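# Place wooden block over well centre on stick ring

## Task

Four desks surround a square opening (the well) with nothing beneath it but floor; the well's centre is at scene x = 0, y = 0 and its edges are parallel to x and y. Arm mounts (metres, heading in degrees counter-clockwise from +x): arm1 at x=+0.22 y=+0.56 z=+0.72 heading -90; arm2 at x=-0.52 y=+0.50 z=+0.72 heading -90; arm3 at x=-0.22 y=-0.56 z=+0.72 heading +90; arm4 at x=+0.52 y=-0.50 z=+0.72 heading +90. A ring of wooden sticks already bridges the well. Get the wooden block resting so its centre is above the well's middle; the block and sticks are allowed to overhang the opening. Use as many arms as you like. It only counts if the block stays there unsupported by any robot, so at the end release it and move every arm away.

## Robot and tools

Robots: arm1, arm2, arm3 and arm4, identical i2rt Big YAM arms, each with six joints, a two-finger gripper and a wrist camera. With joints 1 and 6 at zero and the hand level and pointing forward, the wrist camera rides on top of the hand looking toward the fingertips. Reach is roughly 1.0 m from the joint 1 axis. A fixed room camera, cam_high, also watches the scene.

Frame: one shared scene frame, origin on the floor, +z up. The well centre is x=0, y=0. The "hand" point is midway between the fingertips; its z axis runs along the fingers and the fingers close along its y axis. The foot poses used for hand poses are never printed.

execute_actions(actions, cameras): actions is a list with zero or one entry. That entry is an object keyed by robot name ("arm1".."arm4"); each robot gets its own object with a single key "joints", which maps joint names to absolute targets (not offsets). Names and ranges: joint1_rad -2.879 to 2.879 (base yaw, positive counter-clockwise seen from above, 0 points along the foot's heading); joint2_rad 0 to 3.141 (shoulder, 0 = upper arm pointing back roughly level, positive lifts then brings it forward); joint3_rad 0 to 3.019 (elbow, 0 = folded, positive opens); joint4_rad -1.692 to 1.57 (hand pitch, positive tips fingers up); joint5_rad -1.57 to 1.57 (hand swings sideways, positive to the arm's right); joint6_rad -2.094 to 2.094 (roll, positive clockwise viewed from behind the hand); gripper_m 0 to 0.093 metres of fingertip gap. Done tolerances are ±0.045, 0.14, 0.09, 0.055, 0.03, 0.035 rad and ±0.003 m. All listed motions begin together and may finish at different times; each joint has its own speed, so the hand can sweep a wide path. An action runs at most 15 s. Omitted joints or robots may still be pushing toward earlier targets. Unknown keys or out-of-range numbers reject the whole call and nothing moves. An empty list just returns state and images. cameras: list of "arm1_cam_wrist", "arm2_cam_wrist", "arm3_cam_wrist", "arm4_cam_wrist", "cam_high" or "all"; omitted/null/["all"] gives all, [] gives none; the "pictures" line lists image order.

wait(seconds): 0 to 10 s, commands nothing, returns state and images.

zoom_image(camera, region): region [x0, y0, x1, y1] in pixels of that camera's latest full image, top-left is (0,0), at most 504 by 504.

finished_scene(scene): ends scene 1 or 2 after the last command has been held; irreversible; the result says whether it succeeded and gives the next task. Replying with no tool call ends all remaining scenes.

Reading results: joint_positions gives current joint values. joint_status per joint: "off_target" = stopped short and may still push; "contact_stop" or "time_out" = old target dropped and joint holds where it stopped, except a timed-out joint may keep a target no more than 0.375, 0.375, 0.113, 0.225, 0.075, 0.3 rad (joints 1 to 6) from its position and keep pushing, listed in on_its_own. "joint command not followed" (often with a "cause:" line) means a safety check held back that arm's joint targets, often for self or arm-to-arm clearance; the gripper target still runs and the withheld targets may be retried with each later action. on_its_own lists what the call did not command; "held at" is a target, not a position. To relieve pushing, send a joint its reported position. Tiny target changes may produce no motion. Loaded joints sag. MOTOR HOT appears at 85 °C; at 100 °C an OVER-TEMPERATURE FAULT drops that arm and statuses say "limit_stop_at_motor_heat" (resend the target). A reported stop cancels the remaining motion, wait and finished_scene calls in that reply.

Calibration: each camera line gives OpenCV K, distortion D, image size and T_world_to_cam mapping scene coordinates to the camera frame. Wrist cameras are fisheye 504x504; cam_high is pinhole+radial 672x504. Wrist poses derive from joint readings and can be off by more than the stated errors.

Cautions: the arm does not halt on contact and can press hard; avoid pushing the sticks or block hard, avoid arms squeezing or striking each other (the clearance check ignores fingers, gripper housings and wrist cameras and may react late), do not drop the block or knock anything out of the work area, and expect occasional small disturbances to loose objects. Holding loads heats motors, even while you think, so keep grips short. Finish by opening the gripper and retracting every arm so nothing supports the block.

Each tool is called after ">>>" in YAML: its name, and indented under it one key for each argument.

## Session

>>> execute_actions:
  actions: []

Scene clock: 0.00 s.
Motor temperatures (°C, as the motors report them): arm1=[27 26 25 27 26 27] | arm2=[25 27 27 28 29 26] | arm3=[26 27 26 27 25 26] | arm4=[29 28 25 26 28 25]
arm1.joint_positions: joint1_rad=-0.296 joint2_rad=+0.606 joint3_rad=+1.444 joint4_rad=-1.392 joint5_rad=-0.274 joint6_rad=-0.100 gripper_m=+0.094
arm1.joint_status: not commanded
arm1.hand: x=+0.2016 y=+0.3548 z=+1.3590 quat_wxyz=(-0.372, -0.622, -0.600, +0.338) (m; scene frame)
arm2.joint_positions: joint1_rad=+0.128 joint2_rad=+0.441 joint3_rad=+1.421 joint4_rad=-1.401 joint5_rad=+0.106 joint6_rad=-0.042 gripper_m=+0.095
arm2.joint_status: not commanded
arm2.hand: x=-0.5275 y=+0.3539 z=+1.3318 quat_wxyz=(-0.368, -0.570, -0.615, +0.402) (m; scene frame)
arm3.joint_positions: joint1_rad=-0.280 joint2_rad=+0.565 joint3_rad=+1.328 joint4_rad=-1.300 joint5_rad=-0.089 joint6_rad=-0.218 gripper_m=+0.094
arm3.joint_status: not commanded
arm3.hand: x=-0.1663 y=-0.3412 z=+1.3324 quat_wxyz=(-0.407, +0.607, -0.621, -0.284) (m; scene frame)
arm4.joint_positions: joint1_rad=-0.147 joint2_rad=+0.448 joint3_rad=+1.471 joint4_rad=-1.289 joint5_rad=+0.046 joint6_rad=+0.289 gripper_m=+0.094
arm4.joint_status: not commanded
arm4.hand: x=+0.5499 y=-0.3540 z=+1.3674 quat_wxyz=(-0.413, +0.414, -0.680, -0.443) (m; scene frame)
pictures: arm1_cam_wrist, arm2_cam_wrist, arm3_cam_wrist, arm4_cam_wrist, cam_high
Images, in order (width x height): arm1_cam_wrist 504x504, arm2_cam_wrist 504x504, arm3_cam_wrist 504x504, arm4_cam_wrist 504x504, cam_high 672x504.

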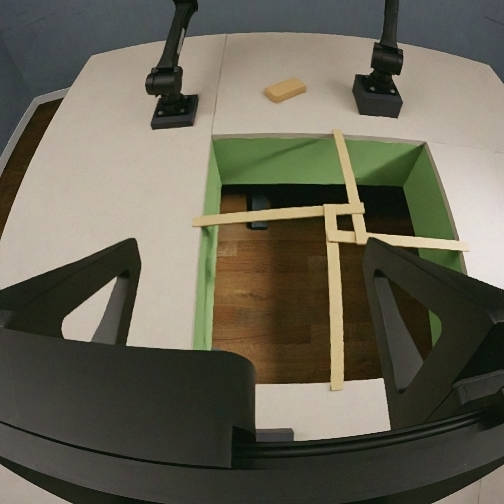

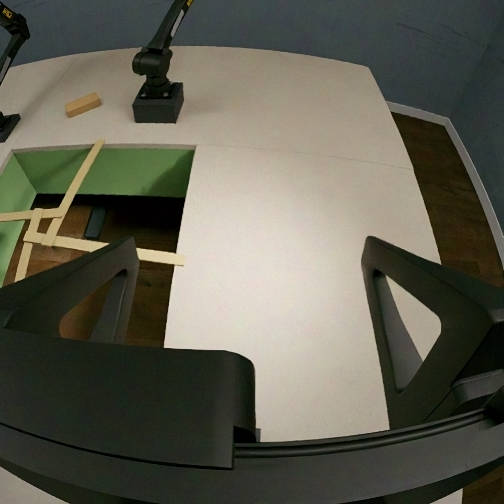

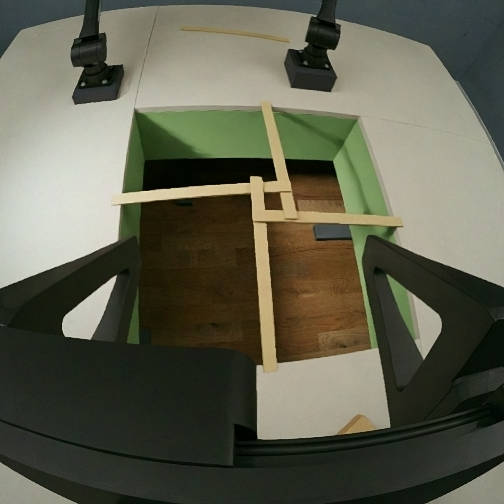

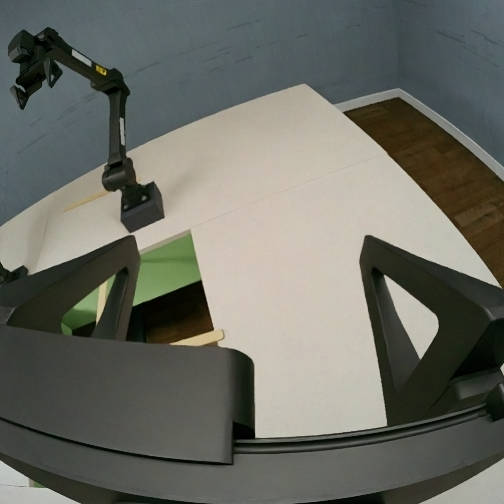

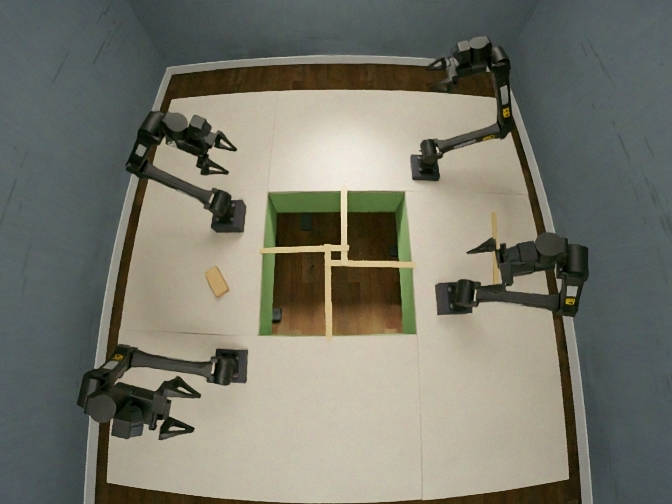

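>>> zoom_image:
  camera: "cam_high"
  region: [180, 180, 440, 360]

Region (180, 180, 440, 360) of cam_high's 672x504 image, scaled by 1.938, with more detail than that image has; it fills the top 349 rows of this view, and the rest is white.

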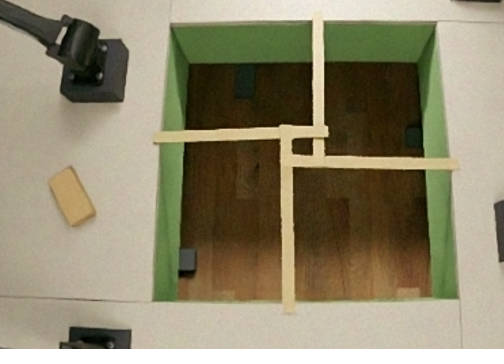

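>>> execute_actions:
  actions:
    - {"arm3":{"joints":{"joint1_rad":-1.68,"joint2_rad":1.57,"joint3_rad":1.27,"joint4_rad":-1.27,"joint5_rad":0,"joint6_rad":0}}}
  cameras: ["arm3_cam_wrist"]

>>> execute_actions:
  actions:
    - {"arm3":{"joints":{"joint3_rad":0.97,"joint4_rad":-0.97}}}
  cameras: ["arm3_cam_wrist","cam_high"]

Scene clock: 7.87 s.
Motor temperatures (°C, as the motors report them): arm1=[27 26 28 27 26 27] | arm2=[25 27 29 29 29 26] | arm3=[26 27 28 27 25 26] | arm4=[29 28 27 26 28 25]
arm1.joint_positions: joint1_rad=-0.296 joint2_rad=+0.606 joint3_rad=+1.444 joint4_rad=-1.392 joint5_rad=-0.274 joint6_rad=-0.100 gripper_m=+0.094
arm1.joint_status: not commanded
arm1.hand: x=+0.2016 y=+0.3548 z=+1.3590 quat_wxyz=(-0.372, -0.622, -0.600, +0.338) (m; scene frame)
arm2.joint_positions: joint1_rad=+0.128 joint2_rad=+0.441 joint3_rad=+1.421 joint4_rad=-1.401 joint5_rad=+0.106 joint6_rad=-0.042 gripper_m=+0.095
arm2.joint_status: not commanded
arm2.hand: x=-0.5275 y=+0.3539 z=+1.3318 quat_wxyz=(-0.368, -0.570, -0.615, +0.402) (m; scene frame)
arm3.joint_positions: joint1_rad=-1.686 joint2_rad=+1.572 joint3_rad=+1.270 joint4_rad=-1.273 joint5_rad=+0.000 joint6_rad=-0.013 gripper_m=+0.094
arm3.joint_status: all done
arm3.hand: x=+0.2332 y=-0.6182 z=+0.9529 quat_wxyz=(+0.002, -0.057, -0.998, -0.002) (m; scene frame)
arm4.joint_positions: joint1_rad=-0.147 joint2_rad=+0.448 joint3_rad=+1.471 joint4_rad=-1.289 joint5_rad=+0.046 joint6_rad=+0.289 gripper_m=+0.094
arm4.joint_status: not commanded
arm4.hand: x=+0.5499 y=-0.3540 z=+1.3674 quat_wxyz=(-0.413, +0.414, -0.680, -0.443) (m; scene frame)
pictures: arm3_cam_wrist
camera_calibration (this result's frames):
arm3_cam_wrist: T_world_to_cam=[[-0.117816, -0.993023, -0.00505454, -0.582699], [-0.800654, 0.0919796, 0.592024, -0.317296], [-0.587429, 0.0737972, -0.805904, 1.07306], [0, 0, 0, 1]] pos_world=[0.30765, -0.628638, 1.04969]
Images, in order (width x height): arm3_cam_wrist 504x504.

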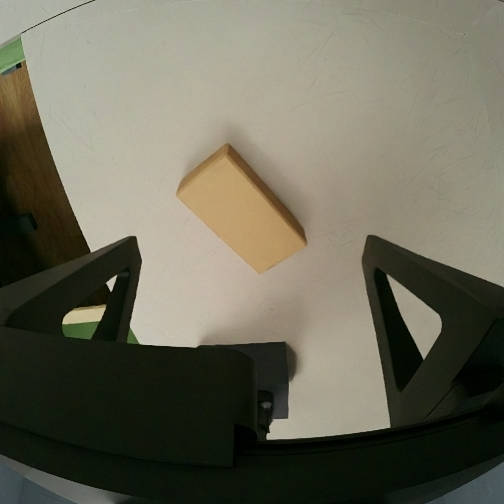

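Scene clock: 8.93 s.
Motor temperatures (°C, as the motors report them): arm1=[27 26 28 27 26 27] | arm2=[25 27 29 29 29 26] | arm3=[26 27 28 27 25 26] | arm4=[29 28 27 26 28 25]
arm1.joint_positions: joint1_rad=-0.296 joint2_rad=+0.606 joint3_rad=+1.444 joint4_rad=-1.392 joint5_rad=-0.274 joint6_rad=-0.100 gripper_m=+0.094
arm1.joint_status: not commanded
arm1.hand: x=+0.2016 y=+0.3548 z=+1.3590 quat_wxyz=(-0.372, -0.622, -0.600, +0.338) (m; scene frame)
arm2.joint_positions: joint1_rad=+0.128 joint2_rad=+0.441 joint3_rad=+1.421 joint4_rad=-1.401 joint5_rad=+0.106 joint6_rad=-0.042 gripper_m=+0.095
arm2.joint_status: not commanded
arm2.hand: x=-0.5275 y=+0.3539 z=+1.3318 quat_wxyz=(-0.368, -0.570, -0.615, +0.402) (m; scene frame)
arm3.joint_positions: joint1_rad=-1.686 joint2_rad=+1.568 joint3_rad=+0.971 joint4_rad=-0.985 joint5_rad=+0.000 joint6_rad=-0.013 gripper_m=+0.094
arm3.joint_status: all done
arm3.hand: x=+0.1813 y=-0.6113 z=+0.8515 quat_wxyz=(+0.006, -0.057, -0.998, -0.002) (m; scene frame)
arm4.joint_positions: joint1_rad=-0.147 joint2_rad=+0.448 joint3_rad=+1.471 joint4_rad=-1.289 joint5_rad=+0.046 joint6_rad=+0.289 gripper_m=+0.094
arm4.joint_status: not commanded
arm4.hand: x=+0.5499 y=-0.3540 z=+1.3674 quat_wxyz=(-0.413, +0.414, -0.680, -0.443) (m; scene frame)
pictures: arm3_cam_wrist, cam_high
camera_calibration (this result's frames):
arm3_cam_wrist: T_world_to_cam=[[-0.117839, -0.99302, -0.00512776, -0.582439], [-0.795699, 0.0913313, 0.598767, -0.306551], [-0.594119, 0.0746379, -0.800907, 0.957839], [0, 0, 0, 1]] pos_world=[0.256513, -0.621867, 0.947706]
Images, in order (width x height): arm3_cam_wrist 504x504, cam_high 672x504.

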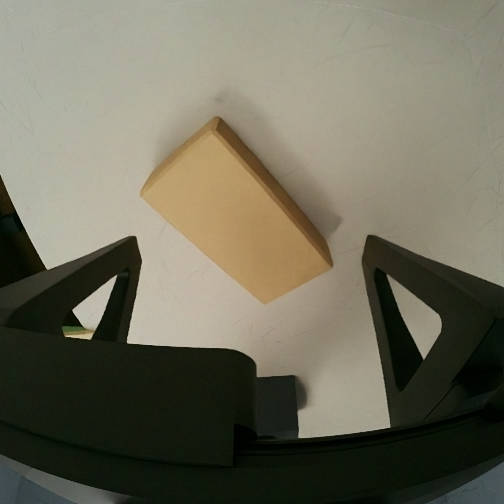

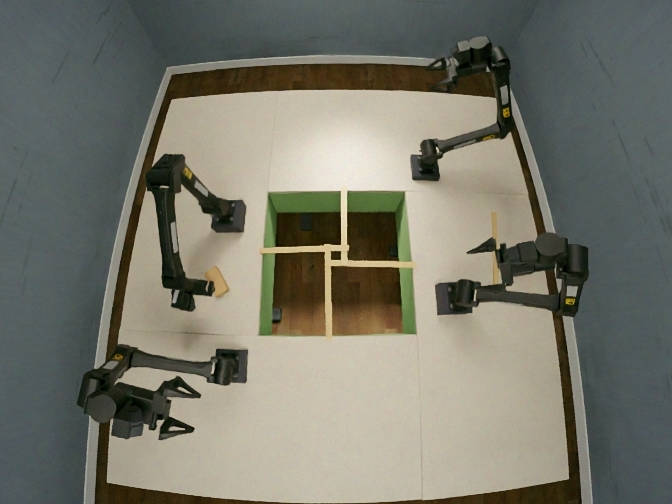

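>>> execute_actions:
  actions:
    - {"arm3":{"joints":{"joint1_rad":-1.665,"joint2_rad":1.583,"joint3_rad":0.816,"joint4_rad":-0.8,"joint6_rad":-0.7}}}
  cameras: ["arm3_cam_wrist"]

Scene clock: 13.63 s.
Motor temperatures (°C, as the motors report them): arm1=[27 26 29 28 26 27] | arm2=[25 27 29 29 29 26] | arm3=[26 28 28 27 25 26] | arm4=[29 29 28 26 28 25]
arm1.joint_positions: joint1_rad=-0.296 joint2_rad=+0.606 joint3_rad=+1.444 joint4_rad=-1.392 joint5_rad=-0.274 joint6_rad=-0.100 gripper_m=+0.094
arm1.joint_status: not commanded
arm1.hand: x=+0.2016 y=+0.3548 z=+1.3590 quat_wxyz=(-0.372, -0.622, -0.600, +0.338) (m; scene frame)
arm2.joint_positions: joint1_rad=+0.128 joint2_rad=+0.441 joint3_rad=+1.421 joint4_rad=-1.401 joint5_rad=+0.106 joint6_rad=-0.042 gripper_m=+0.095
arm2.joint_status: not commanded
arm2.hand: x=-0.5275 y=+0.3539 z=+1.3318 quat_wxyz=(-0.368, -0.570, -0.615, +0.402) (m; scene frame)
arm3.joint_positions: joint1_rad=-1.673 joint2_rad=+1.572 joint3_rad=+0.815 joint4_rad=-0.815 joint5_rad=+0.000 joint6_rad=-0.686 gripper_m=+0.094
arm3.joint_status: all done
arm3.hand: x=+0.1479 y=-0.6024 z=+0.8037 quat_wxyz=(+0.000, +0.282, -0.959, -0.002) (m; scene frame)
arm4.joint_positions: joint1_rad=-0.147 joint2_rad=+0.448 joint3_rad=+1.471 joint4_rad=-1.289 joint5_rad=+0.046 joint6_rad=+0.289 gripper_m=+0.094
arm4.joint_status: not commanded
arm4.hand: x=+0.5499 y=-0.3540 z=+1.3674 quat_wxyz=(-0.413, +0.414, -0.680, -0.443) (m; scene frame)
pictures: arm3_cam_wrist
camera_calibration (this result's frames):
arm3_cam_wrist: T_world_to_cam=[[0.537461, -0.843271, -0.00538814, -0.584301], [-0.680088, -0.437216, 0.588492, -0.632533], [-0.498614, -0.312627, -0.808485, 0.657768], [0, 0, 0, 1]] pos_world=[0.211834, -0.563641, 0.900889]
Images, in order (width x height): arm3_cam_wrist 504x504.

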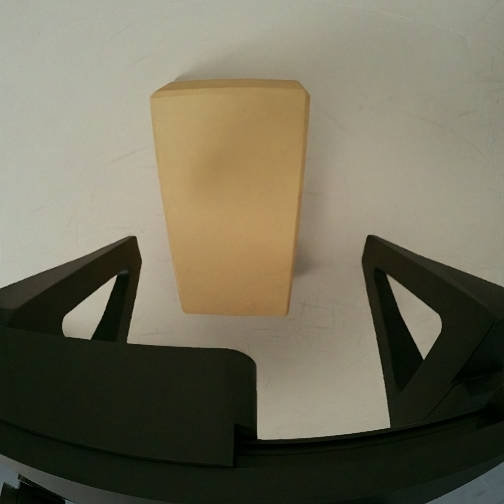

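>>> execute_actions:
  actions:
    - {"arm3":{"joints":{"joint1_rad":-1.635}}}
  cameras: []

>>> execute_actions:
  actions:
    - {"arm3":{"joints":{"joint2_rad":1.755,"joint3_rad":0.77,"joint4_rad":-0.58}}}
  cameras: ["arm3_cam_wrist"]

Scene clock: 16.13 s.
Motor temperatures (°C, as the motors report them): arm1=[27 26 29 28 26 27] | arm2=[25 27 30 29 29 26] | arm3=[26 28 28 27 25 26] | arm4=[29 29 28 26 28 25]
arm1.joint_positions: joint1_rad=-0.296 joint2_rad=+0.606 joint3_rad=+1.444 joint4_rad=-1.392 joint5_rad=-0.274 joint6_rad=-0.100 gripper_m=+0.094
arm1.joint_status: not commanded
arm1.hand: x=+0.2016 y=+0.3548 z=+1.3590 quat_wxyz=(-0.372, -0.622, -0.600, +0.338) (m; scene frame)
arm2.joint_positions: joint1_rad=+0.128 joint2_rad=+0.441 joint3_rad=+1.421 joint4_rad=-1.401 joint5_rad=+0.106 joint6_rad=-0.042 gripper_m=+0.095
arm2.joint_status: not commanded
arm2.hand: x=-0.5275 y=+0.3539 z=+1.3318 quat_wxyz=(-0.368, -0.570, -0.615, +0.402) (m; scene frame)
arm3.joint_positions: joint1_rad=-1.639 joint2_rad=+1.572 joint3_rad=+0.815 joint4_rad=-0.815 joint5_rad=+0.000 joint6_rad=-0.687 gripper_m=+0.094
arm3.joint_status: all done
arm3.hand: x=+0.1492 y=-0.5900 z=+0.8038 quat_wxyz=(+0.000, +0.298, -0.954, -0.002) (m; scene frame)
arm4.joint_positions: joint1_rad=-0.147 joint2_rad=+0.448 joint3_rad=+1.471 joint4_rad=-1.289 joint5_rad=+0.046 joint6_rad=+0.289 gripper_m=+0.094
arm4.joint_status: not commanded
arm4.hand: x=+0.5499 y=-0.3540 z=+1.3674 quat_wxyz=(-0.413, +0.414, -0.680, -0.443) (m; scene frame)
pictures: none
No camera images: the call's "cameras" was empty. Leave "cameras" out to get every camera's image.

Scene clock: 17.07 s.
Motor temperatures (°C, as the motors report them): arm1=[27 26 30 28 26 27] | arm2=[25 27 30 29 29 26] | arm3=[26 28 28 27 25 26] | arm4=[29 29 28 26 28 25]
arm1.joint_positions: joint1_rad=-0.296 joint2_rad=+0.606 joint3_rad=+1.444 joint4_rad=-1.392 joint5_rad=-0.274 joint6_rad=-0.100 gripper_m=+0.094
arm1.joint_status: not commanded
arm1.hand: x=+0.2016 y=+0.3548 z=+1.3590 quat_wxyz=(-0.372, -0.622, -0.600, +0.338) (m; scene frame)
arm2.joint_positions: joint1_rad=+0.128 joint2_rad=+0.441 joint3_rad=+1.421 joint4_rad=-1.401 joint5_rad=+0.106 joint6_rad=-0.042 gripper_m=+0.095
arm2.joint_status: not commanded
arm2.hand: x=-0.5275 y=+0.3539 z=+1.3318 quat_wxyz=(-0.368, -0.570, -0.615, +0.402) (m; scene frame)
arm3.joint_positions: joint1_rad=-1.636 joint2_rad=+1.738 joint3_rad=+0.775 joint4_rad=-0.595 joint5_rad=+0.001 joint6_rad=-0.687 gripper_m=+0.094
arm3.joint_status: all done
arm3.hand: x=+0.1552 y=-0.5893 z=+0.7364 quat_wxyz=(-0.006, +0.300, -0.954, +0.002) (m; scene frame)
arm4.joint_positions: joint1_rad=-0.147 joint2_rad=+0.448 joint3_rad=+1.471 joint4_rad=-1.289 joint5_rad=+0.046 joint6_rad=+0.289 gripper_m=+0.094
arm4.joint_status: not commanded
arm4.hand: x=+0.5499 y=-0.3540 z=+1.3674 quat_wxyz=(-0.413, +0.414, -0.680, -0.443) (m; scene frame)
pictures: arm3_cam_wrist
camera_calibration (this result's frames):
arm3_cam_wrist: T_world_to_cam=[[0.569822, -0.821751, 0.00524847, -0.57766], [-0.671238, -0.461749, 0.579851, -0.591698], [-0.47407, -0.333935, -0.814705, 0.59921], [0, 0, 0, 1]] pos_world=[0.216061, -0.547812, 0.834309]
Images, in order (width x height): arm3_cam_wrist 504x504.

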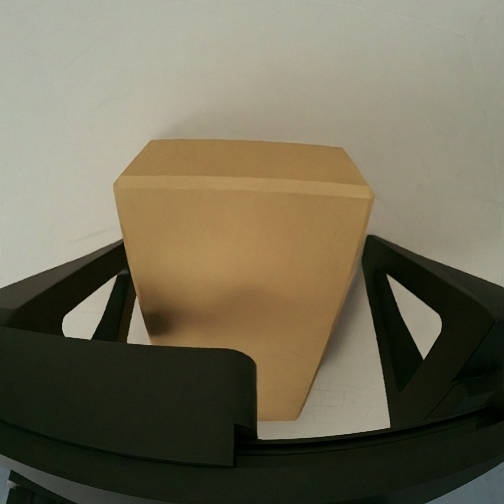

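>>> execute_actions:
  actions:
    - {"arm3":{"joints":{"gripper_m":0.04}}}
  cameras: []

>>> execute_actions:
  actions:
    - {"arm3":{"joints":{"joint2_rad":1.57,"joint3_rad":1.1,"joint4_rad":-1.1}}}
  cameras: []

>>> execute_actions:
  actions:
    - {"arm3":{"joints":{"joint1_rad":-0.371,"joint2_rad":2.0,"joint3_rad":1.56,"joint4_rad":-1.12,"joint6_rad":-0.38}}}
  cameras: ["arm3_cam_wrist","cam_high","arm1_cam_wrist"]

Scene clock: 19.90 s.
Motor temperatures (°C, as the motors report them): arm1=[27 26 30 28 26 27] | arm2=[25 27 30 29 29 26] | arm3=[26 28 28 27 25 26] | arm4=[29 29 28 26 28 25]
arm1.joint_positions: joint1_rad=-0.296 joint2_rad=+0.606 joint3_rad=+1.444 joint4_rad=-1.392 joint5_rad=-0.274 joint6_rad=-0.100 gripper_m=+0.094
arm1.joint_status: not commanded
arm1.hand: x=+0.2016 y=+0.3548 z=+1.3590 quat_wxyz=(-0.372, -0.622, -0.600, +0.338) (m; scene frame)
arm2.joint_positions: joint1_rad=+0.128 joint2_rad=+0.441 joint3_rad=+1.421 joint4_rad=-1.401 joint5_rad=+0.106 joint6_rad=-0.042 gripper_m=+0.095
arm2.joint_status: not commanded
arm2.hand: x=-0.5275 y=+0.3539 z=+1.3318 quat_wxyz=(-0.368, -0.570, -0.615, +0.402) (m; scene frame)
arm3.joint_positions: joint1_rad=-1.636 joint2_rad=+1.738 joint3_rad=+0.775 joint4_rad=-0.593 joint5_rad=+0.000 joint6_rad=-0.689 gripper_m=+0.069
arm3.joint_status: gripper_m off_target (ended at +0.069, target +0.040)
arm3.hand: x=+0.1553 y=-0.5891 z=+0.7361 quat_wxyz=(-0.007, +0.301, -0.954, +0.001) (m; scene frame)
arm4.joint_positions: joint1_rad=-0.147 joint2_rad=+0.448 joint3_rad=+1.471 joint4_rad=-1.289 joint5_rad=+0.046 joint6_rad=+0.289 gripper_m=+0.094
arm4.joint_status: not commanded
arm4.hand: x=+0.5499 y=-0.3540 z=+1.3674 quat_wxyz=(-0.413, +0.414, -0.680, -0.443) (m; scene frame)
pictures: none
No camera images: the call's "cameras" was empty. Leave "cameras" out to get every camera's image.

Scene clock: 21.13 s.
Motor temperatures (°C, as the motors report them): arm1=[27 26 30 28 26 27] | arm2=[25 27 30 29 29 26] | arm3=[26 28 28 27 25 26] | arm4=[29 29 28 26 28 25]
arm1.joint_positions: joint1_rad=-0.296 joint2_rad=+0.606 joint3_rad=+1.444 joint4_rad=-1.392 joint5_rad=-0.274 joint6_rad=-0.100 gripper_m=+0.094
arm1.joint_status: not commanded
arm1.hand: x=+0.2016 y=+0.3548 z=+1.3590 quat_wxyz=(-0.372, -0.622, -0.600, +0.338) (m; scene frame)
arm2.joint_positions: joint1_rad=+0.128 joint2_rad=+0.441 joint3_rad=+1.421 joint4_rad=-1.401 joint5_rad=+0.106 joint6_rad=-0.042 gripper_m=+0.095
arm2.joint_status: not commanded
arm2.hand: x=-0.5275 y=+0.3539 z=+1.3318 quat_wxyz=(-0.368, -0.570, -0.615, +0.402) (m; scene frame)
arm3.joint_positions: joint1_rad=-1.636 joint2_rad=+1.564 joint3_rad=+1.087 joint4_rad=-1.085 joint5_rad=+0.000 joint6_rad=-0.689 gripper_m=+0.069
arm3.joint_status: all done
arm3.hand: x=+0.2101 y=-0.5937 z=+0.8912 quat_wxyz=(-0.004, +0.301, -0.954, +0.000) (m; scene frame)
arm4.joint_positions: joint1_rad=-0.147 joint2_rad=+0.448 joint3_rad=+1.471 joint4_rad=-1.289 joint5_rad=+0.046 joint6_rad=+0.289 gripper_m=+0.094
arm4.joint_status: not commanded
arm4.hand: x=+0.5499 y=-0.3540 z=+1.3674 quat_wxyz=(-0.413, +0.414, -0.680, -0.443) (m; scene frame)
pictures: none
No camera images: the call's "cameras" was empty. Leave "cameras" out to get every camera's image.

Scene clock: 23.00 s.
Motor temperatures (°C, as the motors report them): arm1=[27 26 30 28 26 27] | arm2=[25 27 30 29 29 26] | arm3=[26 28 29 27 25 26] | arm4=[29 29 28 26 28 25]
arm1.joint_positions: joint1_rad=-0.296 joint2_rad=+0.606 joint3_rad=+1.444 joint4_rad=-1.392 joint5_rad=-0.274 joint6_rad=-0.100 gripper_m=+0.094
arm1.joint_status: not commanded
arm1.hand: x=+0.2016 y=+0.3548 z=+1.3590 quat_wxyz=(-0.372, -0.622, -0.600, +0.338) (m; scene frame)
arm2.joint_positions: joint1_rad=+0.128 joint2_rad=+0.441 joint3_rad=+1.421 joint4_rad=-1.401 joint5_rad=+0.106 joint6_rad=-0.042 gripper_m=+0.095
arm2.joint_status: not commanded
arm2.hand: x=-0.5275 y=+0.3539 z=+1.3318 quat_wxyz=(-0.368, -0.570, -0.615, +0.402) (m; scene frame)
arm3.joint_positions: joint1_rad=-0.366 joint2_rad=+2.014 joint3_rad=+1.528 joint4_rad=-1.113 joint5_rad=-0.003 joint6_rad=-0.394 gripper_m=+0.069
arm3.joint_status: all done
arm3.hand: x=-0.0045 y=-0.0242 z=+0.8236 quat_wxyz=(+0.013, +0.713, -0.701, +0.003) (m; scene frame)
arm4.joint_positions: joint1_rad=-0.147 joint2_rad=+0.448 joint3_rad=+1.471 joint4_rad=-1.289 joint5_rad=+0.046 joint6_rad=+0.289 gripper_m=+0.094
arm4.joint_status: not commanded
arm4.hand: x=+0.5499 y=-0.3540 z=+1.3674 quat_wxyz=(-0.413, +0.414, -0.680, -0.443) (m; scene frame)
pictures: arm1_cam_wrist, arm3_cam_wrist, cam_high
camera_calibration (this result's frames):
arm3_cam_wrist: T_world_to_cam=[[0.999796, 0.0126509, -0.0157305, 0.0166637], [0.0196, -0.794849, 0.60649, -0.515436], [-0.00483077, -0.606675, -0.794935, 0.76258], [0, 0, 0, 1]] pos_world=[-0.00287392, 0.0527331, 0.91907]
Images, in order (width x height): arm1_cam_wrist 504x504, arm3_cam_wrist 504x504, cam_high 672x504.

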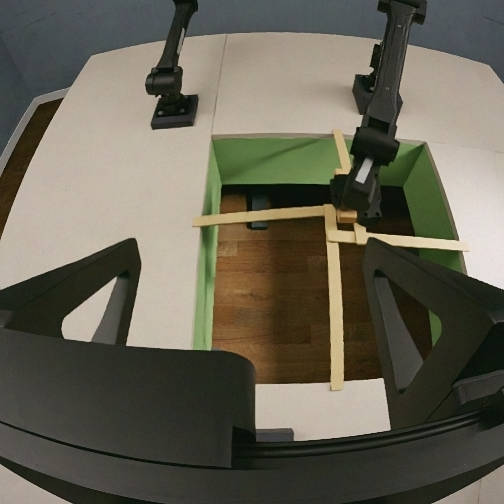

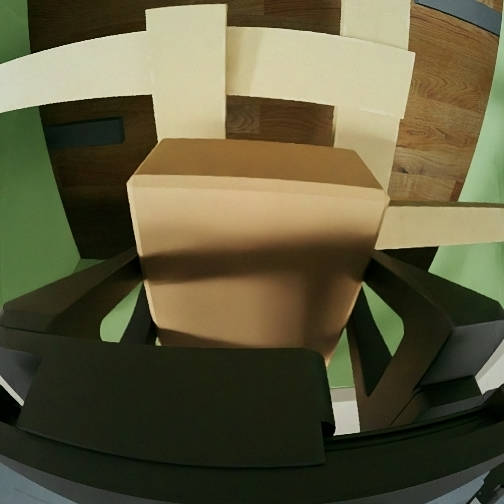

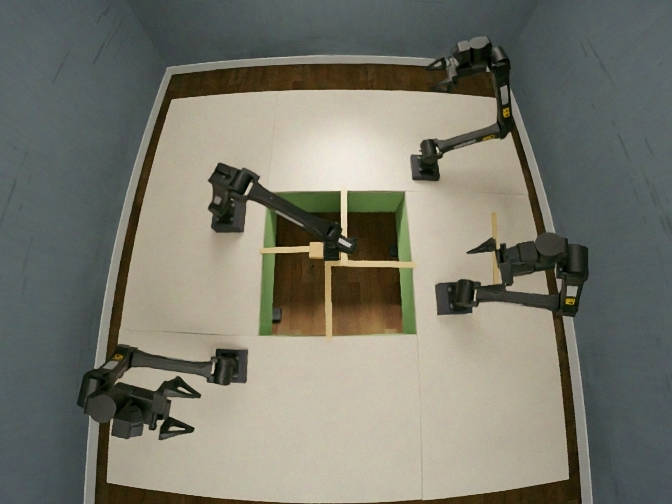

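>>> execute_actions:
  actions:
    - {"arm3":{"joints":{"joint2_rad":2.14,"joint3_rad":1.65,"joint4_rad":-1.04}}}
  cameras: ["arm3_cam_wrist","arm1_cam_wrist"]

>>> zoom_image:
  camera: "arm1_cam_wrist"
  region: [290, 160, 410, 270]

Scene clock: 25.57 s.
Motor temperatures (°C, as the motors report them): arm1=[27 26 31 28 26 27] | arm2=[25 27 30 29 29 26] | arm3=[26 29 29 27 25 26] | arm4=[29 29 29 26 28 25]
arm1.joint_positions: joint1_rad=-0.296 joint2_rad=+0.606 joint3_rad=+1.444 joint4_rad=-1.392 joint5_rad=-0.274 joint6_rad=-0.100 gripper_m=+0.094
arm1.joint_status: not commanded
arm1.hand: x=+0.2016 y=+0.3548 z=+1.3590 quat_wxyz=(-0.372, -0.622, -0.600, +0.338) (m; scene frame)
arm2.joint_positions: joint1_rad=+0.128 joint2_rad=+0.441 joint3_rad=+1.421 joint4_rad=-1.401 joint5_rad=+0.106 joint6_rad=-0.042 gripper_m=+0.095
arm2.joint_status: not commanded
arm2.hand: x=-0.5275 y=+0.3539 z=+1.3318 quat_wxyz=(-0.368, -0.570, -0.615, +0.402) (m; scene frame)
arm3.joint_positions: joint1_rad=-0.366 joint2_rad=+2.106 joint3_rad=+1.623 joint4_rad=-1.051 joint5_rad=-0.002 joint6_rad=-0.392 gripper_m=+0.069
arm3.joint_status: all done
arm3.hand: x=+0.0119 y=+0.0166 z=+0.8026 quat_wxyz=(-0.017, +0.712, -0.702, -0.009) (m; scene frame)
arm4.joint_positions: joint1_rad=-0.147 joint2_rad=+0.448 joint3_rad=+1.471 joint4_rad=-1.289 joint5_rad=+0.046 joint6_rad=+0.289 gripper_m=+0.094
arm4.joint_status: not commanded
arm4.hand: x=+0.5499 y=-0.3540 z=+1.3674 quat_wxyz=(-0.413, +0.414, -0.680, -0.443) (m; scene frame)
pictures: arm1_cam_wrist, arm3_cam_wrist
camera_calibration (this result's frames):
arm3_cam_wrist: T_world_to_cam=[[0.9999, 0.0104924, 0.00949691, -0.0207962], [0.00339113, -0.829149, 0.559018, -0.431666], [0.0137398, -0.55893, -0.829101, 0.797122], [0, 0, 0, 1]] pos_world=[0.0113057, 0.0878384, 0.902401]
Images, in order (width x height): arm1_cam_wrist 504x504, arm3_cam_wrist 504x504.

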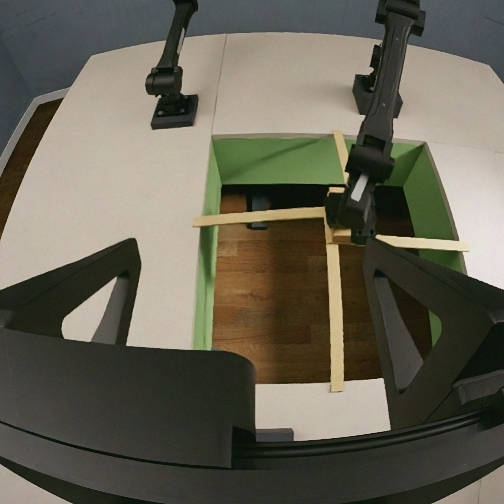

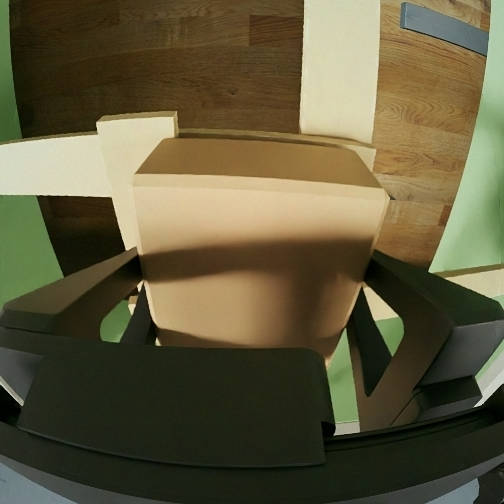

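Region (290, 160, 410, 270) of arm1_cam_wrist's 504x504 image, scaled by 4.200, with more detail than that image has; it fills the top 462 rows of this view, and the rest is white.

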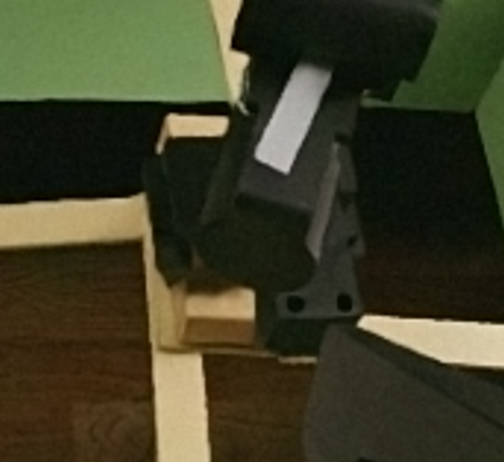

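>>> execute_actions:
  actions:
    - {"arm3":{"joints":{"joint1_rad":-0.34,"joint3_rad":1.58,"joint4_rad":-1.01}}}
  cameras: ["arm3_cam_wrist","arm2_cam_wrist"]

>>> zoom_image:
  camera: "arm2_cam_wrist"
  region: [0, 170, 120, 270]

Scene clock: 27.57 s.
Motor temperatures (°C, as the motors report them): arm1=[27 26 31 28 26 27] | arm2=[25 27 31 29 29 26] | arm3=[26 29 30 27 25 26] | arm4=[29 29 29 26 28 25]
arm1.joint_positions: joint1_rad=-0.296 joint2_rad=+0.606 joint3_rad=+1.444 joint4_rad=-1.392 joint5_rad=-0.274 joint6_rad=-0.100 gripper_m=+0.094
arm1.joint_status: not commanded
arm1.hand: x=+0.2016 y=+0.3548 z=+1.3590 quat_wxyz=(-0.372, -0.622, -0.600, +0.338) (m; scene frame)
arm2.joint_positions: joint1_rad=+0.128 joint2_rad=+0.441 joint3_rad=+1.421 joint4_rad=-1.401 joint5_rad=+0.106 joint6_rad=-0.042 gripper_m=+0.095
arm2.joint_status: not commanded
arm2.hand: x=-0.5275 y=+0.3539 z=+1.3318 quat_wxyz=(-0.368, -0.570, -0.615, +0.402) (m; scene frame)
arm3.joint_positions: joint1_rad=-0.361 joint2_rad=+2.102 joint3_rad=+1.610 joint4_rad=-1.029 joint5_rad=+0.006 joint6_rad=-0.389 gripper_m=+0.069
arm3.joint_status: all done
arm3.hand: x=+0.0108 y=+0.0179 z=+0.8010 quat_wxyz=(-0.025, +0.713, -0.701, -0.008) (m; scene frame)
arm4.joint_positions: joint1_rad=-0.147 joint2_rad=+0.448 joint3_rad=+1.471 joint4_rad=-1.289 joint5_rad=+0.046 joint6_rad=+0.289 gripper_m=+0.094
arm4.joint_status: not commanded
arm4.hand: x=+0.5499 y=-0.3540 z=+1.3674 quat_wxyz=(-0.413, +0.414, -0.680, -0.443) (m; scene frame)
pictures: arm2_cam_wrist, arm3_cam_wrist
camera_calibration (this result's frames):
arm3_cam_wrist: T_world_to_cam=[[0.999685, 0.0118675, 0.0221295, -0.0298454], [-0.00227575, -0.83483, 0.550503, -0.422746], [0.0250075, -0.550379, -0.83454, 0.80056], [0, 0, 0, 1]] pos_world=[0.00885395, 0.0880448, 0.901483]
Images, in order (width x height): arm2_cam_wrist 504x504, arm3_cam_wrist 504x504.

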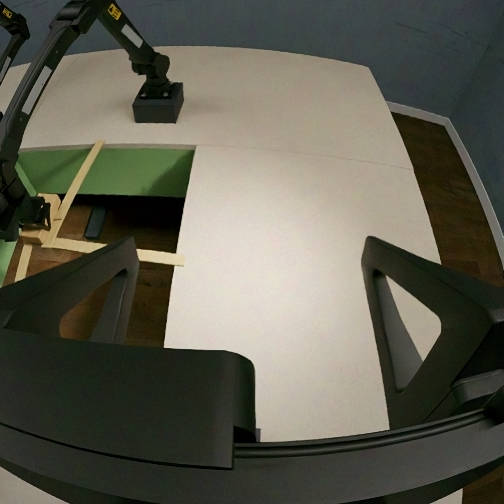

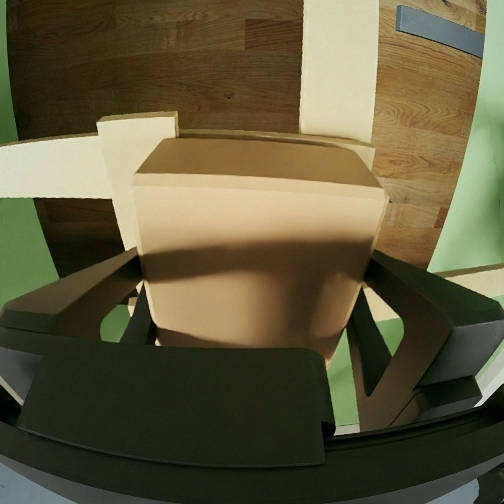

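Region (0, 170, 120, 270) of arm2_cam_wrist's 504x504 image, scaled by 4.200, with more detail than that image has.

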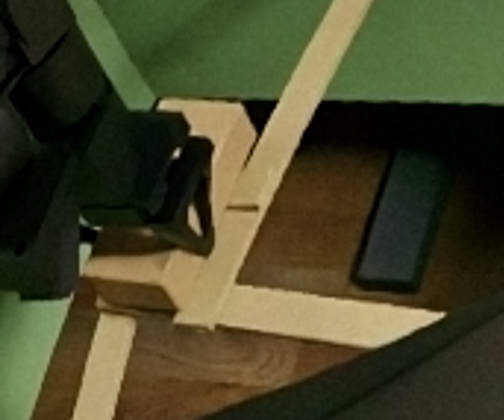

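Already in contact. Lift slightly, shift, and set down.

>>> execute_actions:
  actions:
    - {"arm3":{"joints":{"joint2_rad":2.05,"joint3_rad":1.63,"joint4_rad":-1.1}}}
  cameras: []

>>> execute_actions:
  actions:
    - {"arm3":{"joints":{"joint1_rad":-0.34}}}
  cameras: []

>>> execute_actions:
  actions:
    - {"arm3":{"joints":{"joint2_rad":2.1,"joint3_rad":1.6}}}
  cameras: ["arm3_cam_wrist"]

Scene clock: 30.10 s.
Motor temperatures (°C, as the motors report them): arm1=[27 26 31 28 26 27] | arm2=[25 27 31 29 29 26] | arm3=[26 30 29 27 25 26] | arm4=[29 29 29 26 28 25]
arm1.joint_positions: joint1_rad=-0.296 joint2_rad=+0.606 joint3_rad=+1.444 joint4_rad=-1.392 joint5_rad=-0.274 joint6_rad=-0.100 gripper_m=+0.094
arm1.joint_status: not commanded
arm1.hand: x=+0.2016 y=+0.3548 z=+1.3590 quat_wxyz=(-0.372, -0.622, -0.600, +0.338) (m; scene frame)
arm2.joint_positions: joint1_rad=+0.128 joint2_rad=+0.441 joint3_rad=+1.421 joint4_rad=-1.401 joint5_rad=+0.106 joint6_rad=-0.042 gripper_m=+0.095
arm2.joint_status: not commanded
arm2.hand: x=-0.5275 y=+0.3539 z=+1.3318 quat_wxyz=(-0.368, -0.570, -0.615, +0.402) (m; scene frame)
arm3.joint_positions: joint1_rad=-0.346 joint2_rad=+2.076 joint3_rad=+1.610 joint4_rad=-1.084 joint5_rad=+0.002 joint6_rad=-0.389 gripper_m=+0.069
arm3.joint_status: all done
arm3.hand: x=-0.0021 y=+0.0116 z=+0.8157 quat_wxyz=(-0.010, +0.718, -0.696, -0.004) (m; scene frame)
arm4.joint_positions: joint1_rad=-0.147 joint2_rad=+0.448 joint3_rad=+1.471 joint4_rad=-1.289 joint5_rad=+0.046 joint6_rad=+0.289 gripper_m=+0.094
arm4.joint_status: not commanded
arm4.hand: x=+0.5499 y=-0.3540 z=+1.3674 quat_wxyz=(-0.413, +0.414, -0.680, -0.443) (m; scene frame)
pictures: none
No camera images: the call's "cameras" was empty. Leave "cameras" out to get every camera's image.

Scene clock: 30.40 s.
Motor temperatures (°C, as the motors report them): arm1=[27 26 31 28 26 27] | arm2=[25 27 31 29 29 26] | arm3=[26 30 29 27 25 26] | arm4=[29 29 29 26 28 25]
arm1.joint_positions: joint1_rad=-0.296 joint2_rad=+0.606 joint3_rad=+1.444 joint4_rad=-1.392 joint5_rad=-0.274 joint6_rad=-0.100 gripper_m=+0.094
arm1.joint_status: not commanded
arm1.hand: x=+0.2016 y=+0.3548 z=+1.3590 quat_wxyz=(-0.372, -0.622, -0.600, +0.338) (m; scene frame)
arm2.joint_positions: joint1_rad=+0.128 joint2_rad=+0.441 joint3_rad=+1.421 joint4_rad=-1.401 joint5_rad=+0.106 joint6_rad=-0.042 gripper_m=+0.095
arm2.joint_status: not commanded
arm2.hand: x=-0.5275 y=+0.3539 z=+1.3318 quat_wxyz=(-0.368, -0.570, -0.615, +0.402) (m; scene frame)
arm3.joint_positions: joint1_rad=-0.346 joint2_rad=+2.076 joint3_rad=+1.610 joint4_rad=-1.084 joint5_rad=+0.002 joint6_rad=-0.389 gripper_m=+0.069
arm3.joint_status: all done
arm3.hand: x=-0.0021 y=+0.0116 z=+0.8157 quat_wxyz=(-0.010, +0.718, -0.696, -0.004) (m; scene frame)
arm4.joint_positions: joint1_rad=-0.147 joint2_rad=+0.448 joint3_rad=+1.471 joint4_rad=-1.289 joint5_rad=+0.046 joint6_rad=+0.289 gripper_m=+0.094
arm4.joint_status: not commanded
arm4.hand: x=+0.5499 y=-0.3540 z=+1.3674 quat_wxyz=(-0.413, +0.414, -0.680, -0.443) (m; scene frame)
pictures: none
No camera images: the call's "cameras" was empty. Leave "cameras" out to get every camera's image.

Scene clock: 31.17 s.
Motor temperatures (°C, as the motors report them): arm1=[27 26 31 28 26 27] | arm2=[25 27 31 29 29 26] | arm3=[26 30 29 27 25 26] | arm4=[29 29 29 26 28 25]
arm1.joint_positions: joint1_rad=-0.296 joint2_rad=+0.606 joint3_rad=+1.444 joint4_rad=-1.392 joint5_rad=-0.274 joint6_rad=-0.100 gripper_m=+0.094
arm1.joint_status: not commanded
arm1.hand: x=+0.2016 y=+0.3548 z=+1.3590 quat_wxyz=(-0.372, -0.622, -0.600, +0.338) (m; scene frame)
arm2.joint_positions: joint1_rad=+0.128 joint2_rad=+0.441 joint3_rad=+1.421 joint4_rad=-1.401 joint5_rad=+0.106 joint6_rad=-0.042 gripper_m=+0.095
arm2.joint_status: not commanded
arm2.hand: x=-0.5275 y=+0.3539 z=+1.3318 quat_wxyz=(-0.368, -0.570, -0.615, +0.402) (m; scene frame)
arm3.joint_positions: joint1_rad=-0.346 joint2_rad=+2.091 joint3_rad=+1.601 joint4_rad=-1.085 joint5_rad=+0.002 joint6_rad=-0.389 gripper_m=+0.069
arm3.joint_status: all done
arm3.hand: x=-0.0041 y=+0.0064 z=+0.8042 quat_wxyz=(+0.000, +0.718, -0.696, +0.001) (m; scene frame)
arm4.joint_positions: joint1_rad=-0.147 joint2_rad=+0.448 joint3_rad=+1.471 joint4_rad=-1.289 joint5_rad=+0.046 joint6_rad=+0.289 gripper_m=+0.094
arm4.joint_status: not commanded
arm4.hand: x=+0.5499 y=-0.3540 z=+1.3674 quat_wxyz=(-0.413, +0.414, -0.680, -0.443) (m; scene frame)
pictures: arm3_cam_wrist
camera_calibration (this result's frames):
arm3_cam_wrist: T_world_to_cam=[[0.999624, 0.0273757, -0.00158838, 0.00405623], [0.0230328, -0.806789, 0.59039, -0.466283], [0.0148809, -0.590205, -0.807116, 0.775436], [0, 0, 0, 1]] pos_world=[-0.00485403, 0.0813626, 0.901162]
Images, in order (width x height): arm3_cam_wrist 504x504.

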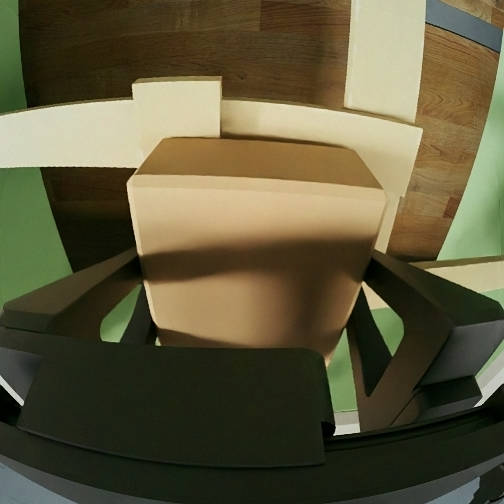

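>>> execute_actions:
  actions:
    - {"arm3":{"joints":{"gripper_m":0.093}}}
  cameras: []

>>> execute_actions:
  actions:
    - {"arm3":{"joints":{"joint2_rad":1.95,"joint3_rad":1.62,"joint4_rad":-1.24}}}
  cameras: ["arm3_cam_wrist"]

>>> execute_actions:
  actions:
    - {"arm3":{"joints":{"joint2_rad":1.0,"joint3_rad":1.3}}}
  cameras: ["cam_high"]

>>> zoom_image:
  camera: "cam_high"
  region: [260, 190, 420, 340]

Scene clock: 33.50 s.
Motor temperatures (°C, as the motors report them): arm1=[27 26 31 28 26 27] | arm2=[25 27 31 29 29 26] | arm3=[26 30 29 27 25 26] | arm4=[29 29 29 26 28 25]
arm1.joint_positions: joint1_rad=-0.296 joint2_rad=+0.606 joint3_rad=+1.444 joint4_rad=-1.392 joint5_rad=-0.274 joint6_rad=-0.100 gripper_m=+0.094
arm1.joint_status: not commanded
arm1.hand: x=+0.2016 y=+0.3548 z=+1.3590 quat_wxyz=(-0.372, -0.622, -0.600, +0.338) (m; scene frame)
arm2.joint_positions: joint1_rad=+0.128 joint2_rad=+0.441 joint3_rad=+1.421 joint4_rad=-1.401 joint5_rad=+0.106 joint6_rad=-0.042 gripper_m=+0.095
arm2.joint_status: not commanded
arm2.hand: x=-0.5275 y=+0.3539 z=+1.3318 quat_wxyz=(-0.368, -0.570, -0.615, +0.402) (m; scene frame)
arm3.joint_positions: joint1_rad=-0.346 joint2_rad=+2.091 joint3_rad=+1.601 joint4_rad=-1.086 joint5_rad=+0.002 joint6_rad=-0.389 gripper_m=+0.093
arm3.joint_status: all done
arm3.hand: x=-0.0041 y=+0.0062 z=+0.8042 quat_wxyz=(+0.001, +0.718, -0.696, +0.001) (m; scene frame)
arm4.joint_positions: joint1_rad=-0.147 joint2_rad=+0.448 joint3_rad=+1.471 joint4_rad=-1.289 joint5_rad=+0.046 joint6_rad=+0.289 gripper_m=+0.094
arm4.joint_status: not commanded
arm4.hand: x=+0.5499 y=-0.3540 z=+1.3674 quat_wxyz=(-0.413, +0.414, -0.680, -0.443) (m; scene frame)
pictures: none
No camera images: the call's "cameras" was empty. Leave "cameras" out to get every camera's image.

Scene clock: 34.60 s.
Motor temperatures (°C, as the motors report them): arm1=[27 26 31 28 26 27] | arm2=[25 27 31 29 29 26] | arm3=[26 30 30 27 25 26] | arm4=[29 29 29 26 28 25]
arm1.joint_positions: joint1_rad=-0.296 joint2_rad=+0.606 joint3_rad=+1.444 joint4_rad=-1.392 joint5_rad=-0.274 joint6_rad=-0.100 gripper_m=+0.094
arm1.joint_status: not commanded
arm1.hand: x=+0.2016 y=+0.3548 z=+1.3590 quat_wxyz=(-0.372, -0.622, -0.600, +0.338) (m; scene frame)
arm2.joint_positions: joint1_rad=+0.128 joint2_rad=+0.441 joint3_rad=+1.421 joint4_rad=-1.401 joint5_rad=+0.106 joint6_rad=-0.042 gripper_m=+0.095
arm2.joint_status: not commanded
arm2.hand: x=-0.5275 y=+0.3539 z=+1.3318 quat_wxyz=(-0.368, -0.570, -0.615, +0.402) (m; scene frame)
arm3.joint_positions: joint1_rad=-0.346 joint2_rad=+1.927 joint3_rad=+1.601 joint4_rad=-1.226 joint5_rad=+0.002 joint6_rad=-0.389 gripper_m=+0.093
arm3.joint_status: all done
arm3.hand: x=-0.0115 y=-0.0136 z=+0.8978 quat_wxyz=(-0.010, +0.718, -0.696, -0.004) (m; scene frame)
arm4.joint_positions: joint1_rad=-0.147 joint2_rad=+0.448 joint3_rad=+1.471 joint4_rad=-1.289 joint5_rad=+0.046 joint6_rad=+0.289 gripper_m=+0.094
arm4.joint_status: not commanded
arm4.hand: x=+0.5499 y=-0.3540 z=+1.3674 quat_wxyz=(-0.413, +0.414, -0.680, -0.443) (m; scene frame)
pictures: arm3_cam_wrist
camera_calibration (this result's frames):
arm3_cam_wrist: T_world_to_cam=[[0.999604, 0.0273078, 0.0067338, 0.00470282], [0.0185051, -0.818851, 0.573708, -0.522781], [0.0211807, -0.573357, -0.819032, 0.850319], [0, 0, 0, 1]] pos_world=[-0.0130372, 0.0593282, 0.996331]
Images, in order (width x height): arm3_cam_wrist 504x504.

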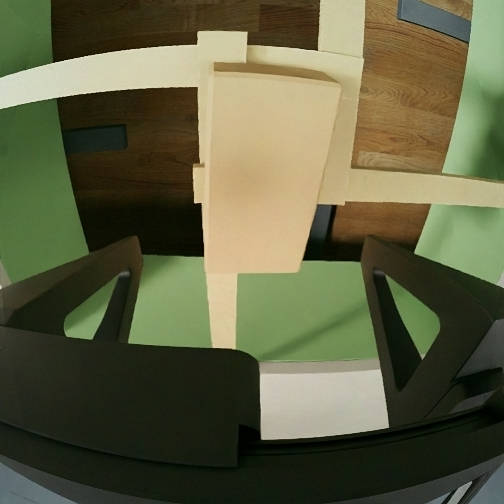

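Scene clock: 36.27 s.
Motor temperatures (°C, as the motors report them): arm1=[27 26 32 28 26 27] | arm2=[25 27 31 29 29 26] | arm3=[26 30 30 27 25 26] | arm4=[29 29 29 26 28 25]
arm1.joint_positions: joint1_rad=-0.296 joint2_rad=+0.606 joint3_rad=+1.444 joint4_rad=-1.392 joint5_rad=-0.274 joint6_rad=-0.100 gripper_m=+0.094
arm1.joint_status: not commanded
arm1.hand: x=+0.2016 y=+0.3548 z=+1.3590 quat_wxyz=(-0.372, -0.622, -0.600, +0.338) (m; scene frame)
arm2.joint_positions: joint1_rad=+0.128 joint2_rad=+0.441 joint3_rad=+1.421 joint4_rad=-1.401 joint5_rad=+0.106 joint6_rad=-0.042 gripper_m=+0.095
arm2.joint_status: not commanded
arm2.hand: x=-0.5275 y=+0.3539 z=+1.3318 quat_wxyz=(-0.368, -0.570, -0.615, +0.402) (m; scene frame)
arm3.joint_positions: joint1_rad=-0.346 joint2_rad=+0.991 joint3_rad=+1.303 joint4_rad=-1.229 joint5_rad=+0.002 joint6_rad=-0.389 gripper_m=+0.093
arm3.joint_status: all done
arm3.hand: x=-0.0816 y=-0.2015 z=+1.2105 quat_wxyz=(-0.296, +0.679, -0.659, -0.128) (m; scene frame)
arm4.joint_positions: joint1_rad=-0.147 joint2_rad=+0.448 joint3_rad=+1.471 joint4_rad=-1.289 joint5_rad=+0.046 joint6_rad=+0.289 gripper_m=+0.094
arm4.joint_status: not commanded
arm4.hand: x=+0.5499 y=-0.3540 z=+1.3674 quat_wxyz=(-0.413, +0.414, -0.680, -0.443) (m; scene frame)
pictures: cam_high
Images, in order (width x height): cam_high 672x504.

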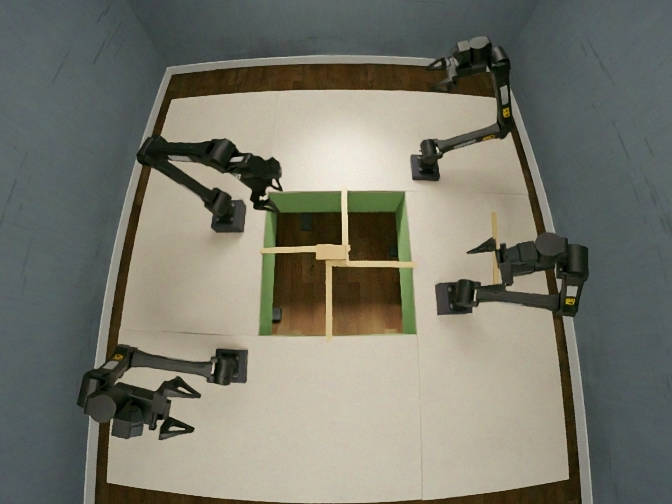

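Region (260, 190, 420, 340) of cam_high's 672x504 image, scaled by 3.150, with more detail than that image has; it fills the top 472 rows of this view, and the rest is white.

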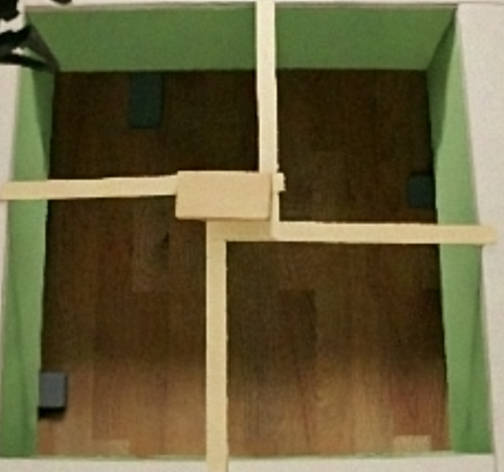

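>>> execute_actions:
  actions:
    - {"arm3":{"joints":{"joint2_rad":1.93,"joint3_rad":1.62,"joint4_rad":-1.23}}}
  cameras: []

>>> execute_actions:
  actions:
    - {"arm3":{"joints":{"joint2_rad":2.1,"joint3_rad":1.62,"joint4_rad":-1.075}}}
  cameras: ["arm3_cam_wrist"]

>>> execute_actions:
  actions:
    - {"arm3":{"joints":{"gripper_m":0.04}}}
  cameras: []

>>> execute_actions:
  actions:
    - {"arm3":{"joints":{"joint1_rad":-0.325,"joint3_rad":1.73,"joint4_rad":-1.17}}}
  cameras: []

Scene clock: 39.77 s.
Motor temperatures (°C, as the motors report them): arm1=[27 26 32 28 26 27] | arm2=[25 27 31 29 29 26] | arm3=[26 30 30 27 25 26] | arm4=[29 29 29 26 28 25]
arm1.joint_positions: joint1_rad=-0.296 joint2_rad=+0.606 joint3_rad=+1.444 joint4_rad=-1.392 joint5_rad=-0.274 joint6_rad=-0.100 gripper_m=+0.094
arm1.joint_status: not commanded
arm1.hand: x=+0.2016 y=+0.3548 z=+1.3590 quat_wxyz=(-0.372, -0.622, -0.600, +0.338) (m; scene frame)
arm2.joint_positions: joint1_rad=+0.128 joint2_rad=+0.441 joint3_rad=+1.421 joint4_rad=-1.401 joint5_rad=+0.106 joint6_rad=-0.042 gripper_m=+0.095
arm2.joint_status: not commanded
arm2.hand: x=-0.5275 y=+0.3539 z=+1.3318 quat_wxyz=(-0.368, -0.570, -0.615, +0.402) (m; scene frame)
arm3.joint_positions: joint1_rad=-0.346 joint2_rad=+1.936 joint3_rad=+1.608 joint4_rad=-1.229 joint5_rad=+0.002 joint6_rad=-0.389 gripper_m=+0.093
arm3.joint_status: all done
arm3.hand: x=-0.0109 y=-0.0120 z=+0.8955 quat_wxyz=(-0.008, +0.718, -0.696, -0.003) (m; scene frame)
arm4.joint_positions: joint1_rad=-0.147 joint2_rad=+0.448 joint3_rad=+1.471 joint4_rad=-1.289 joint5_rad=+0.046 joint6_rad=+0.289 gripper_m=+0.094
arm4.joint_status: not commanded
arm4.hand: x=+0.5499 y=-0.3540 z=+1.3674 quat_wxyz=(-0.413, +0.414, -0.680, -0.443) (m; scene frame)
pictures: none
No camera images: the call's "cameras" was empty. Leave "cameras" out to get every camera's image.

Scene clock: 40.80 s.
Motor temperatures (°C, as the motors report them): arm1=[27 26 32 28 26 27] | arm2=[25 27 31 29 29 26] | arm3=[26 30 30 27 25 26] | arm4=[29 29 29 26 28 25]
arm1.joint_positions: joint1_rad=-0.296 joint2_rad=+0.606 joint3_rad=+1.444 joint4_rad=-1.392 joint5_rad=-0.274 joint6_rad=-0.100 gripper_m=+0.094
arm1.joint_status: not commanded
arm1.hand: x=+0.2016 y=+0.3548 z=+1.3590 quat_wxyz=(-0.372, -0.622, -0.600, +0.338) (m; scene frame)
arm2.joint_positions: joint1_rad=+0.128 joint2_rad=+0.441 joint3_rad=+1.421 joint4_rad=-1.401 joint5_rad=+0.106 joint6_rad=-0.042 gripper_m=+0.095
arm2.joint_status: not commanded
arm2.hand: x=-0.5275 y=+0.3539 z=+1.3318 quat_wxyz=(-0.368, -0.570, -0.615, +0.402) (m; scene frame)
arm3.joint_positions: joint1_rad=-0.346 joint2_rad=+2.102 joint3_rad=+1.608 joint4_rad=-1.090 joint5_rad=+0.003 joint6_rad=-0.389 gripper_m=+0.093
arm3.joint_status: all done
arm3.hand: x=-0.0038 y=+0.0067 z=+0.7999 quat_wxyz=(+0.004, +0.718, -0.696, +0.003) (m; scene frame)
arm4.joint_positions: joint1_rad=-0.147 joint2_rad=+0.448 joint3_rad=+1.471 joint4_rad=-1.289 joint5_rad=+0.046 joint6_rad=+0.289 gripper_m=+0.094
arm4.joint_status: not commanded
arm4.hand: x=+0.5499 y=-0.3540 z=+1.3674 quat_wxyz=(-0.413, +0.414, -0.680, -0.443) (m; scene frame)
pictures: arm3_cam_wrist
camera_calibration (this result's frames):
arm3_cam_wrist: T_world_to_cam=[[0.999618, 0.0273636, -0.00397182, 0.00564127], [0.0243135, -0.801458, 0.597557, -0.469334], [0.0131681, -0.597425, -0.801817, 0.76797], [0, 0, 0, 1]] pos_world=[-0.00434066, 0.0824987, 0.896247]
Images, in order (width x height): arm3_cam_wrist 504x504.

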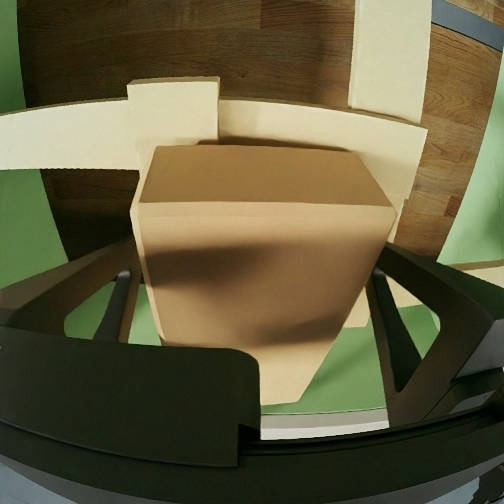

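Scene clock: 41.40 s.
Motor temperatures (°C, as the motors report them): arm1=[27 26 32 28 26 27] | arm2=[25 27 31 29 29 26] | arm3=[26 30 30 27 25 26] | arm4=[29 29 29 26 28 25]
arm1.joint_positions: joint1_rad=-0.296 joint2_rad=+0.606 joint3_rad=+1.444 joint4_rad=-1.392 joint5_rad=-0.274 joint6_rad=-0.100 gripper_m=+0.094
arm1.joint_status: not commanded
arm1.hand: x=+0.2016 y=+0.3548 z=+1.3590 quat_wxyz=(-0.372, -0.622, -0.600, +0.338) (m; scene frame)
arm2.joint_positions: joint1_rad=+0.128 joint2_rad=+0.441 joint3_rad=+1.421 joint4_rad=-1.401 joint5_rad=+0.106 joint6_rad=-0.042 gripper_m=+0.095
arm2.joint_status: not commanded
arm2.hand: x=-0.5275 y=+0.3539 z=+1.3318 quat_wxyz=(-0.368, -0.570, -0.615, +0.402) (m; scene frame)
arm3.joint_positions: joint1_rad=-0.346 joint2_rad=+2.102 joint3_rad=+1.608 joint4_rad=-1.089 joint5_rad=+0.001 joint6_rad=-0.389 gripper_m=+0.071
arm3.joint_status: gripper_m off_target (ended at +0.071, target +0.040)
arm3.hand: x=-0.0040 y=+0.0069 z=+0.7999 quat_wxyz=(+0.005, +0.718, -0.696, +0.002) (m; scene frame)
arm4.joint_positions: joint1_rad=-0.147 joint2_rad=+0.448 joint3_rad=+1.471 joint4_rad=-1.289 joint5_rad=+0.046 joint6_rad=+0.289 gripper_m=+0.094
arm4.joint_status: not commanded
arm4.hand: x=+0.5499 y=-0.3540 z=+1.3674 quat_wxyz=(-0.413, +0.414, -0.680, -0.443) (m; scene frame)
pictures: none
No camera images: the call's "cameras" was empty. Leave "cameras" out to get every camera's image.

Scene clock: 42.33 s.
Motor temperatures (°C, as the motors report them): arm1=[27 26 32 28 26 27] | arm2=[25 27 31 29 29 26] | arm3=[26 30 31 27 25 26] | arm4=[29 29 29 26 28 25]
arm1.joint_positions: joint1_rad=-0.296 joint2_rad=+0.606 joint3_rad=+1.444 joint4_rad=-1.392 joint5_rad=-0.274 joint6_rad=-0.100 gripper_m=+0.094
arm1.joint_status: not commanded
arm1.hand: x=+0.2016 y=+0.3548 z=+1.3590 quat_wxyz=(-0.372, -0.622, -0.600, +0.338) (m; scene frame)
arm2.joint_positions: joint1_rad=+0.128 joint2_rad=+0.441 joint3_rad=+1.421 joint4_rad=-1.401 joint5_rad=+0.106 joint6_rad=-0.042 gripper_m=+0.095
arm2.joint_status: not commanded
arm2.hand: x=-0.5275 y=+0.3539 z=+1.3318 quat_wxyz=(-0.368, -0.570, -0.615, +0.402) (m; scene frame)
arm3.joint_positions: joint1_rad=-0.332 joint2_rad=+2.102 joint3_rad=+1.685 joint4_rad=-1.155 joint5_rad=+0.001 joint6_rad=-0.389 gripper_m=+0.071
arm3.joint_status: all done
arm3.hand: x=-0.0070 y=+0.0245 z=+0.8261 quat_wxyz=(-0.001, +0.723, -0.691, +0.000) (m; scene frame)
arm4.joint_positions: joint1_rad=-0.147 joint2_rad=+0.448 joint3_rad=+1.471 joint4_rad=-1.289 joint5_rad=+0.046 joint6_rad=+0.289 gripper_m=+0.094
arm4.joint_status: not commanded
arm4.hand: x=+0.5499 y=-0.3540 z=+1.3674 quat_wxyz=(-0.413, +0.414, -0.680, -0.443) (m; scene frame)
pictures: none
No camera images: the call's "cameras" was empty. Leave "cameras" out to get every camera's image.


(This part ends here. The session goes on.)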